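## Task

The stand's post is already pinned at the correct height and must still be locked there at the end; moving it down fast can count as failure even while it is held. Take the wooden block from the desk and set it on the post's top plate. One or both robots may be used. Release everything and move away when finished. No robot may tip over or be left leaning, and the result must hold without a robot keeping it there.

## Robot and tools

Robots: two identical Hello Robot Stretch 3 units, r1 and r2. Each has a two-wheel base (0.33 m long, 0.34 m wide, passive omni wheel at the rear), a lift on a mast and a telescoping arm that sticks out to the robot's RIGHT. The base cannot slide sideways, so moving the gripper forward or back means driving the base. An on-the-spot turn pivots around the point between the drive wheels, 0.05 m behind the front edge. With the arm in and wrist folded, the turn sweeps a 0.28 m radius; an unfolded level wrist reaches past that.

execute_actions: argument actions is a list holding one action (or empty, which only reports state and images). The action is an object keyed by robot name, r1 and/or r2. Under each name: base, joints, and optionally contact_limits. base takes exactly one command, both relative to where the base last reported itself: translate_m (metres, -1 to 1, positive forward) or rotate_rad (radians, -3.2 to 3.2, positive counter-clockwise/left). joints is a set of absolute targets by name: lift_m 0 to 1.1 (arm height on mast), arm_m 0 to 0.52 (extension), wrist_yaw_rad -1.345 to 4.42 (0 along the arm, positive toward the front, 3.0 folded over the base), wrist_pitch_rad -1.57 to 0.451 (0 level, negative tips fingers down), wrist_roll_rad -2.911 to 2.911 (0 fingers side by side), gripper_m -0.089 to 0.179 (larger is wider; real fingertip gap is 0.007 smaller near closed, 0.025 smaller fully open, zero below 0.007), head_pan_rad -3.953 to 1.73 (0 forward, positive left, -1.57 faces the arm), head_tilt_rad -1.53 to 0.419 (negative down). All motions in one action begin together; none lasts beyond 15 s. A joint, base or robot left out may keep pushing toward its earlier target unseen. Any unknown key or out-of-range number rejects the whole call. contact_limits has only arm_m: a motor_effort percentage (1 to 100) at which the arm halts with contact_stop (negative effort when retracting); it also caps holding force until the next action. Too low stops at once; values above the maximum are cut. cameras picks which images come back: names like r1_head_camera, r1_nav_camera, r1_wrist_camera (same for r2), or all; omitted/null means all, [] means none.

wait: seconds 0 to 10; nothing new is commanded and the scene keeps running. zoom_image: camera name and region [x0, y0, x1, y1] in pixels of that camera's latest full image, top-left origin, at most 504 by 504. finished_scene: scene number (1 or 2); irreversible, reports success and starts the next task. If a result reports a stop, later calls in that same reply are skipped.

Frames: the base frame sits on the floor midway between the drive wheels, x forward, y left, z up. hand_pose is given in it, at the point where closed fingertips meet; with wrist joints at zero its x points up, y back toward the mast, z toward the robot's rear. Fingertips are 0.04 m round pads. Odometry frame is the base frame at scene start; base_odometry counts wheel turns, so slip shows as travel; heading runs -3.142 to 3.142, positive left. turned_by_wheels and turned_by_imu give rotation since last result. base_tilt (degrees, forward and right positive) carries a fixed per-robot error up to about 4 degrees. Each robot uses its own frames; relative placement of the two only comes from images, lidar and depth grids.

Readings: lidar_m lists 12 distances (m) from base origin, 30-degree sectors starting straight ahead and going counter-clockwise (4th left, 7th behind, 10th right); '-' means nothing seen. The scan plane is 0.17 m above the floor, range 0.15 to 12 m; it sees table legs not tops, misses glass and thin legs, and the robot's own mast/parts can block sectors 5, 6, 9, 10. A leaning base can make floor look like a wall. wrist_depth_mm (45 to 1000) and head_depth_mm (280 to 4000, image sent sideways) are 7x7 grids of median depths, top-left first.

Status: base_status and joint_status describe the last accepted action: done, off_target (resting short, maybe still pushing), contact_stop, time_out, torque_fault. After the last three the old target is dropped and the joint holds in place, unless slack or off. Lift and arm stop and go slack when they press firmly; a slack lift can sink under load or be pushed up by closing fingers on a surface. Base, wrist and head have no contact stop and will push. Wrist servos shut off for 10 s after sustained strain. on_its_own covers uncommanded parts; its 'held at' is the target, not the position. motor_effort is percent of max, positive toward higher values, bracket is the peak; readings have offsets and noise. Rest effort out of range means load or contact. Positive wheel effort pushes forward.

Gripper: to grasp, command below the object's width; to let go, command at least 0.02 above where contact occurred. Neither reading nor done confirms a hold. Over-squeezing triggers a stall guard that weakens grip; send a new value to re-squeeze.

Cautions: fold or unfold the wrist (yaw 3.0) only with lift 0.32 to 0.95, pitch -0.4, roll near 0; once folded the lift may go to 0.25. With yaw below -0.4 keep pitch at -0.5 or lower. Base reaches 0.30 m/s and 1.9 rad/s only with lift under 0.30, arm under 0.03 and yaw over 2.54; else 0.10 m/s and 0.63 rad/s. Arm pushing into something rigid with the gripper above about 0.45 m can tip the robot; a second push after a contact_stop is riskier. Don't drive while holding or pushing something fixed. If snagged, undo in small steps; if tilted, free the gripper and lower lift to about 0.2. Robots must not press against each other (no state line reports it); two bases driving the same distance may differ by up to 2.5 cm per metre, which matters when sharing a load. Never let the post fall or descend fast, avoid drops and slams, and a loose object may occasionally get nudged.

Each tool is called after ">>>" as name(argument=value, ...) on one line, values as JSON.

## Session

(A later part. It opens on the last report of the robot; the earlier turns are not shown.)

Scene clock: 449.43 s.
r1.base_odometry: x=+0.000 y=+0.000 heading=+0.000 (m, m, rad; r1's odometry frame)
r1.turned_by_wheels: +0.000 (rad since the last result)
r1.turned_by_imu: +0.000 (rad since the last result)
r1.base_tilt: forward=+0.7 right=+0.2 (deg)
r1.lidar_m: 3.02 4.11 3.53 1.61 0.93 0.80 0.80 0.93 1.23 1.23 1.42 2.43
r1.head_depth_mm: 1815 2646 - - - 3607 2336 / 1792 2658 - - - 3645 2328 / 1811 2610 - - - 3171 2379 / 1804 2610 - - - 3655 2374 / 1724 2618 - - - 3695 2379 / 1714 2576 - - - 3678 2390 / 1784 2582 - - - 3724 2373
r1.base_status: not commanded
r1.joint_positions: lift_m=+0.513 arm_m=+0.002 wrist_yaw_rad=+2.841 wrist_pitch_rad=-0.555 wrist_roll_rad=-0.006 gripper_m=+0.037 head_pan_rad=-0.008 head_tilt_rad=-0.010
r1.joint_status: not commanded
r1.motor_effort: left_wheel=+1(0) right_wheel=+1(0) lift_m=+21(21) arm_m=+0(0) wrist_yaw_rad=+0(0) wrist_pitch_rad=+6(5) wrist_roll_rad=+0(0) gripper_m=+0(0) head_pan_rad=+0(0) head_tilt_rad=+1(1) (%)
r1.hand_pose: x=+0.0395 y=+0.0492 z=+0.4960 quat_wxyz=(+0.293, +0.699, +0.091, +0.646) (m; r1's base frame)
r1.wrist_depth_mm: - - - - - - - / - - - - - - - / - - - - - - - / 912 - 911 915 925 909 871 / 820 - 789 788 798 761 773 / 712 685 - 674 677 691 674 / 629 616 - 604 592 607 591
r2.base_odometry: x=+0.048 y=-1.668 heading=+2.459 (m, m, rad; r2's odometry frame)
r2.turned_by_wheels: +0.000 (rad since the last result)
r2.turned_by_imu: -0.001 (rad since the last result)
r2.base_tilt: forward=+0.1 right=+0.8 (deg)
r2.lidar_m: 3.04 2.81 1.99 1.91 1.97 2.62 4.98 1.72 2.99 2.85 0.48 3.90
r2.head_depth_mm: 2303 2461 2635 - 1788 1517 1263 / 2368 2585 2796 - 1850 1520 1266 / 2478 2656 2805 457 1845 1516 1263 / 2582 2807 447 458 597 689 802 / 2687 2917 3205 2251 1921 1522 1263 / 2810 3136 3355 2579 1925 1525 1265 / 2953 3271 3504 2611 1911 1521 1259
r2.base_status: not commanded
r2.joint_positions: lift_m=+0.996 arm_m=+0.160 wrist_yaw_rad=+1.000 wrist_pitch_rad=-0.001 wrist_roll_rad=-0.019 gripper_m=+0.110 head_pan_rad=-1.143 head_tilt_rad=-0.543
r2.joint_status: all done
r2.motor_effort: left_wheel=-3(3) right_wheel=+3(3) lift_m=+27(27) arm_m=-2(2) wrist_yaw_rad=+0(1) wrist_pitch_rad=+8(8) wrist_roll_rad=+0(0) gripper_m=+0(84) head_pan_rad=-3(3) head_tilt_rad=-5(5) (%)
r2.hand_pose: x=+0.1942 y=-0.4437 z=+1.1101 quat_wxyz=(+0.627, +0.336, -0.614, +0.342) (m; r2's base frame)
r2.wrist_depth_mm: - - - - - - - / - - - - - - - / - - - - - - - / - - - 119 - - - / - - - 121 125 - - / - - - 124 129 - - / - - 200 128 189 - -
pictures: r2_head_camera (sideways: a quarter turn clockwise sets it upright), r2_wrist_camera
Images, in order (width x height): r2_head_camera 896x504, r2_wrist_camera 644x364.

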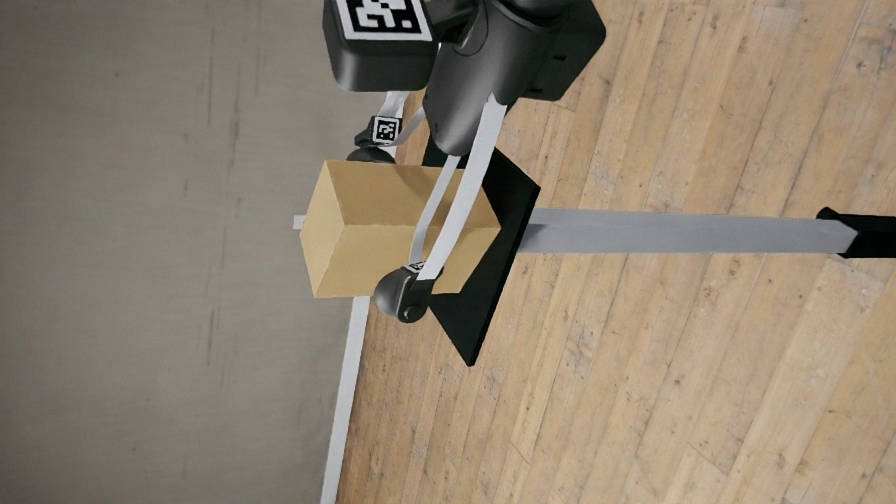

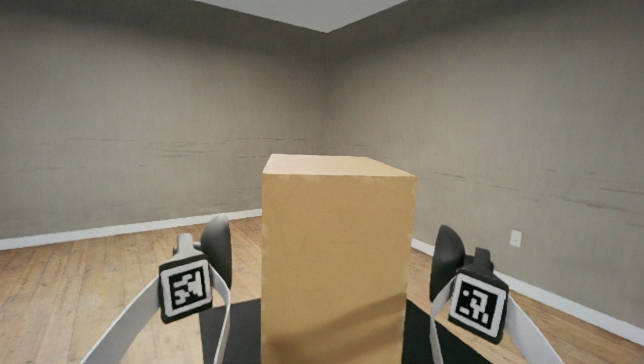

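>>> execute_actions(actions=[{"r2": {"joints": {"lift_m": 1.095}}}], cameras=["r2_head_camera", "r2_wrist_camera"])

Scene clock: 457.77 s.
r1.base_odometry: x=+0.000 y=+0.000 heading=+0.000 (m, m, rad; r1's odometry frame)
r1.turned_by_wheels: +0.000 (rad since the last result)
r1.turned_by_imu: +0.000 (rad since the last result)
r1.base_tilt: forward=+0.6 right=+0.3 (deg)
r1.lidar_m: 3.00 4.12 3.55 1.61 0.93 0.80 0.80 0.93 1.23 1.23 1.42 2.42
r1.head_depth_mm: 1817 2659 - - - 3584 2351 / 1800 2618 - - - 3607 2344 / 1790 2608 - - - 3119 2366 / 1805 2614 - - - 3661 2388 / 1716 2614 - - - 3695 2380 / 1716 2594 - - - 3680 2386 / 1779 2547 - - - 3696 2411
r1.base_status: not commanded
r1.joint_positions: lift_m=+0.513 arm_m=+0.002 wrist_yaw_rad=+2.841 wrist_pitch_rad=-0.555 wrist_roll_rad=-0.006 gripper_m=+0.037 head_pan_rad=-0.008 head_tilt_rad=-0.010
r1.joint_status: not commanded
r1.motor_effort: left_wheel=+0(0) right_wheel=+0(0) lift_m=+21(21) arm_m=+0(0) wrist_yaw_rad=+0(1) wrist_pitch_rad=+6(6) wrist_roll_rad=+0(0) gripper_m=+0(0) head_pan_rad=+0(0) head_tilt_rad=+0(1) (%)
r1.hand_pose: x=+0.0395 y=+0.0492 z=+0.4960 quat_wxyz=(+0.293, +0.699, +0.091, +0.646) (m; r1's base frame)
r1.wrist_depth_mm: - - - - - - - / - - - - - - - / - - - - - - - / 874 975 924 893 907 887 883 / 808 - 810 772 807 778 750 / 710 681 - 675 686 668 670 / 623 626 - 605 587 598 595
r2.base_odometry: x=+0.048 y=-1.668 heading=+2.459 (m, m, rad; r2's odometry frame)
r2.turned_by_wheels: +0.000 (rad since the last result)
r2.turned_by_imu: -0.001 (rad since the last result)
r2.base_tilt: forward=+0.0 right=+0.8 (deg)
r2.lidar_m: 3.03 2.81 1.98 1.91 1.97 2.62 4.97 1.72 2.99 2.85 0.48 3.90
r2.head_depth_mm: 2281 2525 - 2473 1914 1524 1262 / 2372 2552 2880 2467 1914 1518 1263 / 2464 2652 444 465 1849 1518 1261 / 2600 2801 445 457 597 689 802 / 2670 2919 3233 2281 1932 1519 1262 / 2794 3080 3346 2571 1917 1523 1264 / 2962 3243 3529 2604 1924 1523 1259
r2.base_status: not commanded
r2.joint_positions: lift_m=+1.095 arm_m=+0.160 wrist_yaw_rad=+1.000 wrist_pitch_rad=-0.001 wrist_roll_rad=-0.019 gripper_m=+0.110 head_pan_rad=-1.143 head_tilt_rad=-0.543
r2.joint_status: all done
r2.motor_effort: left_wheel=-3(3) right_wheel=+2(2) lift_m=+26(28) arm_m=-2(3) wrist_yaw_rad=-1(1) wrist_pitch_rad=+8(8) wrist_roll_rad=+0(0) gripper_m=+0(0) head_pan_rad=-3(3) head_tilt_rad=-4(5) (%)
r2.hand_pose: x=+0.1942 y=-0.4437 z=+1.2091 quat_wxyz=(+0.627, +0.336, -0.614, +0.342) (m; r2's base frame)
r2.wrist_depth_mm: - - - - - - - / - - - - - - - / - - - - - - - / - - - - - - - / - - - - - - - / - - - - - - - / - - - 174 - - -
pictures: r2_head_camera (sideways: a quarter turn clockwise sets it upright), r2_wrist_camera
Images, in order (width x height): r2_head_camera 896x504, r2_wrist_camera 644x364.

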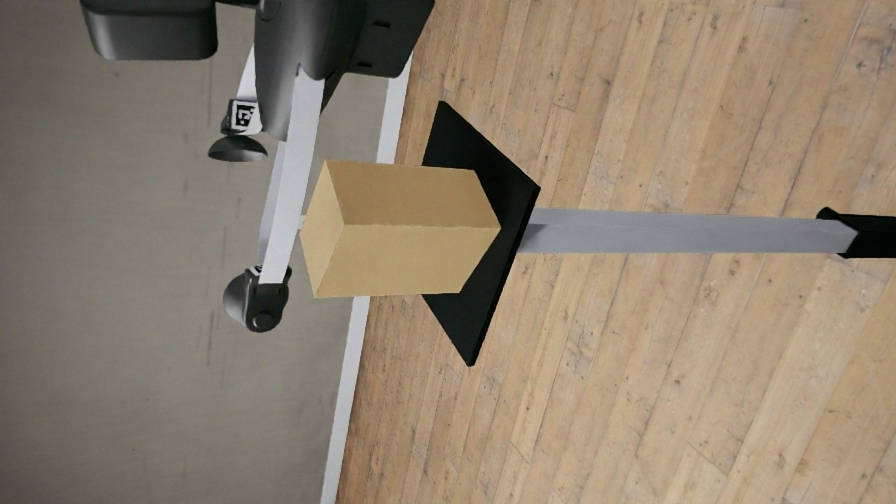

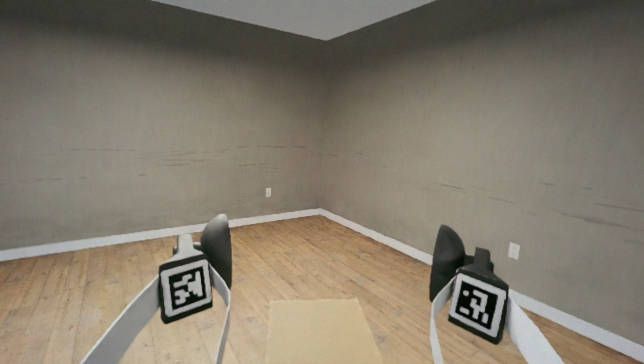

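>>> execute_actions(actions=[{"r2": {"base": {"translate_m": -0.2}, "joints": {"arm_m": 0.06, "head_pan_rad": -0.9}}}], cameras=["r2_head_camera", "r2_wrist_camera"])

Scene clock: 469.60 s.
r1.base_odometry: x=+0.000 y=+0.000 heading=+0.000 (m, m, rad; r1's odometry frame)
r1.turned_by_wheels: +0.000 (rad since the last result)
r1.turned_by_imu: +0.000 (rad since the last result)
r1.base_tilt: forward=+0.6 right=+0.2 (deg)
r1.lidar_m: 3.02 4.10 3.56 1.60 0.93 0.80 0.80 0.92 1.23 1.23 1.42 2.42
r1.head_depth_mm: 1809 2642 - - - 3585 2329 / 1808 2638 - - - 3632 2376 / 1801 2630 - - - 3207 2362 / 1791 2625 - - - 3682 2369 / 1699 2607 - - - 3683 2380 / 1720 2631 - - - 3705 2374 / 1779 2599 - - - 3695 2392
r1.base_status: not commanded
r1.joint_positions: lift_m=+0.513 arm_m=+0.002 wrist_yaw_rad=+2.841 wrist_pitch_rad=-0.555 wrist_roll_rad=-0.006 gripper_m=+0.037 head_pan_rad=-0.008 head_tilt_rad=-0.010
r1.joint_status: not commanded
r1.motor_effort: left_wheel=+1(0) right_wheel=+0(0) lift_m=+21(21) arm_m=+0(0) wrist_yaw_rad=+1(0) wrist_pitch_rad=+6(6) wrist_roll_rad=+0(0) gripper_m=+0(0) head_pan_rad=+0(0) head_tilt_rad=+1(1) (%)
r1.hand_pose: x=+0.0395 y=+0.0492 z=+0.4960 quat_wxyz=(+0.293, +0.699, +0.091, +0.646) (m; r1's base frame)
r1.wrist_depth_mm: - - - - - - - / - - - - - - - / - - - - - - - / 879 949 924 949 922 912 900 / 818 - 830 798 799 753 775 / 718 688 - 688 685 668 675 / 613 632 - 604 615 596 584
r2.base_odometry: x=+0.203 y=-1.794 heading=+2.459 (m, m, rad; r2's odometry frame)
r2.turned_by_wheels: +0.000 (rad since the last result)
r2.turned_by_imu: -0.002 (rad since the last result)
r2.base_tilt: forward=+0.0 right=+0.8 (deg)
r2.lidar_m: 3.21 2.80 1.97 1.90 1.95 2.62 4.77 1.55 3.02 2.86 0.59 3.91
r2.head_depth_mm: 2442 2615 2810 2470 1916 1518 1267 / 2588 2807 2973 2597 1924 1508 1268 / 2758 3008 3208 2468 1910 1523 1264 / 2956 3239 537 623 738 856 992 / 3196 3491 594 2238 1927 1519 1262 / 3482 3862 - 2589 1916 1524 1263 / 3782 - - 2578 1917 1517 1260
r2.base_status: done
r2.joint_positions: lift_m=+1.095 arm_m=+0.060 wrist_yaw_rad=+1.000 wrist_pitch_rad=-0.001 wrist_roll_rad=-0.019 gripper_m=+0.110 head_pan_rad=-0.907 head_tilt_rad=-0.543
r2.joint_status: all done
r2.motor_effort: left_wheel=-3(6) right_wheel=+2(2) lift_m=+26(26) arm_m=-3(6) wrist_yaw_rad=-1(0) wrist_pitch_rad=+8(7) wrist_roll_rad=+0(0) gripper_m=+0(1) head_pan_rad=+2(17) head_tilt_rad=-4(5) (%)
r2.hand_pose: x=+0.1942 y=-0.3438 z=+1.2091 quat_wxyz=(+0.627, +0.336, -0.614, +0.342) (m; r2's base frame)
r2.wrist_depth_mm: - - - - - - - / - - - - - - - / - - - - - - - / - - - - - - - / - - - 420 - - - / - - - 363 - - - / - - - 371 - - -
pictures: r2_head_camera (sideways: a quarter turn clockwise sets it upright), r2_wrist_camera
Images, in order (width x height): r2_head_camera 896x504, r2_wrist_camera 644x364.

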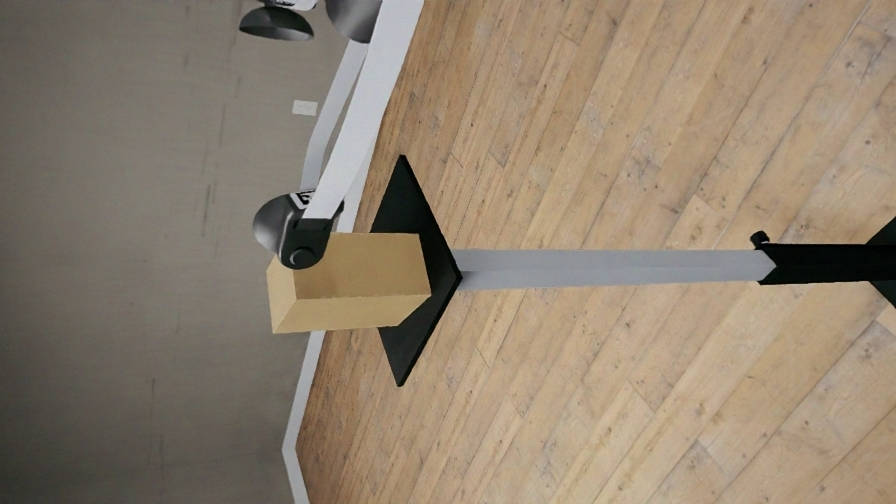

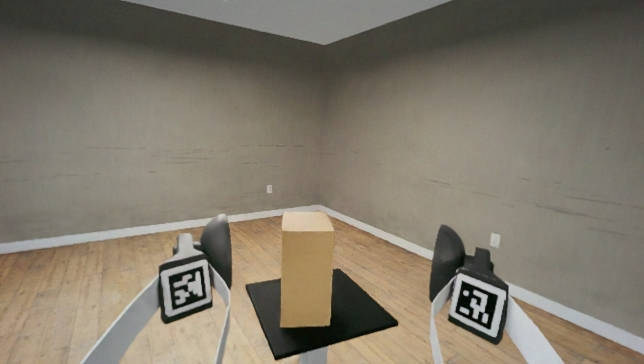

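The block sits upright and centred on the plate, and the robot has moved clear.

>>> finished_scene(scene=2)

The scene is finished: the task was done.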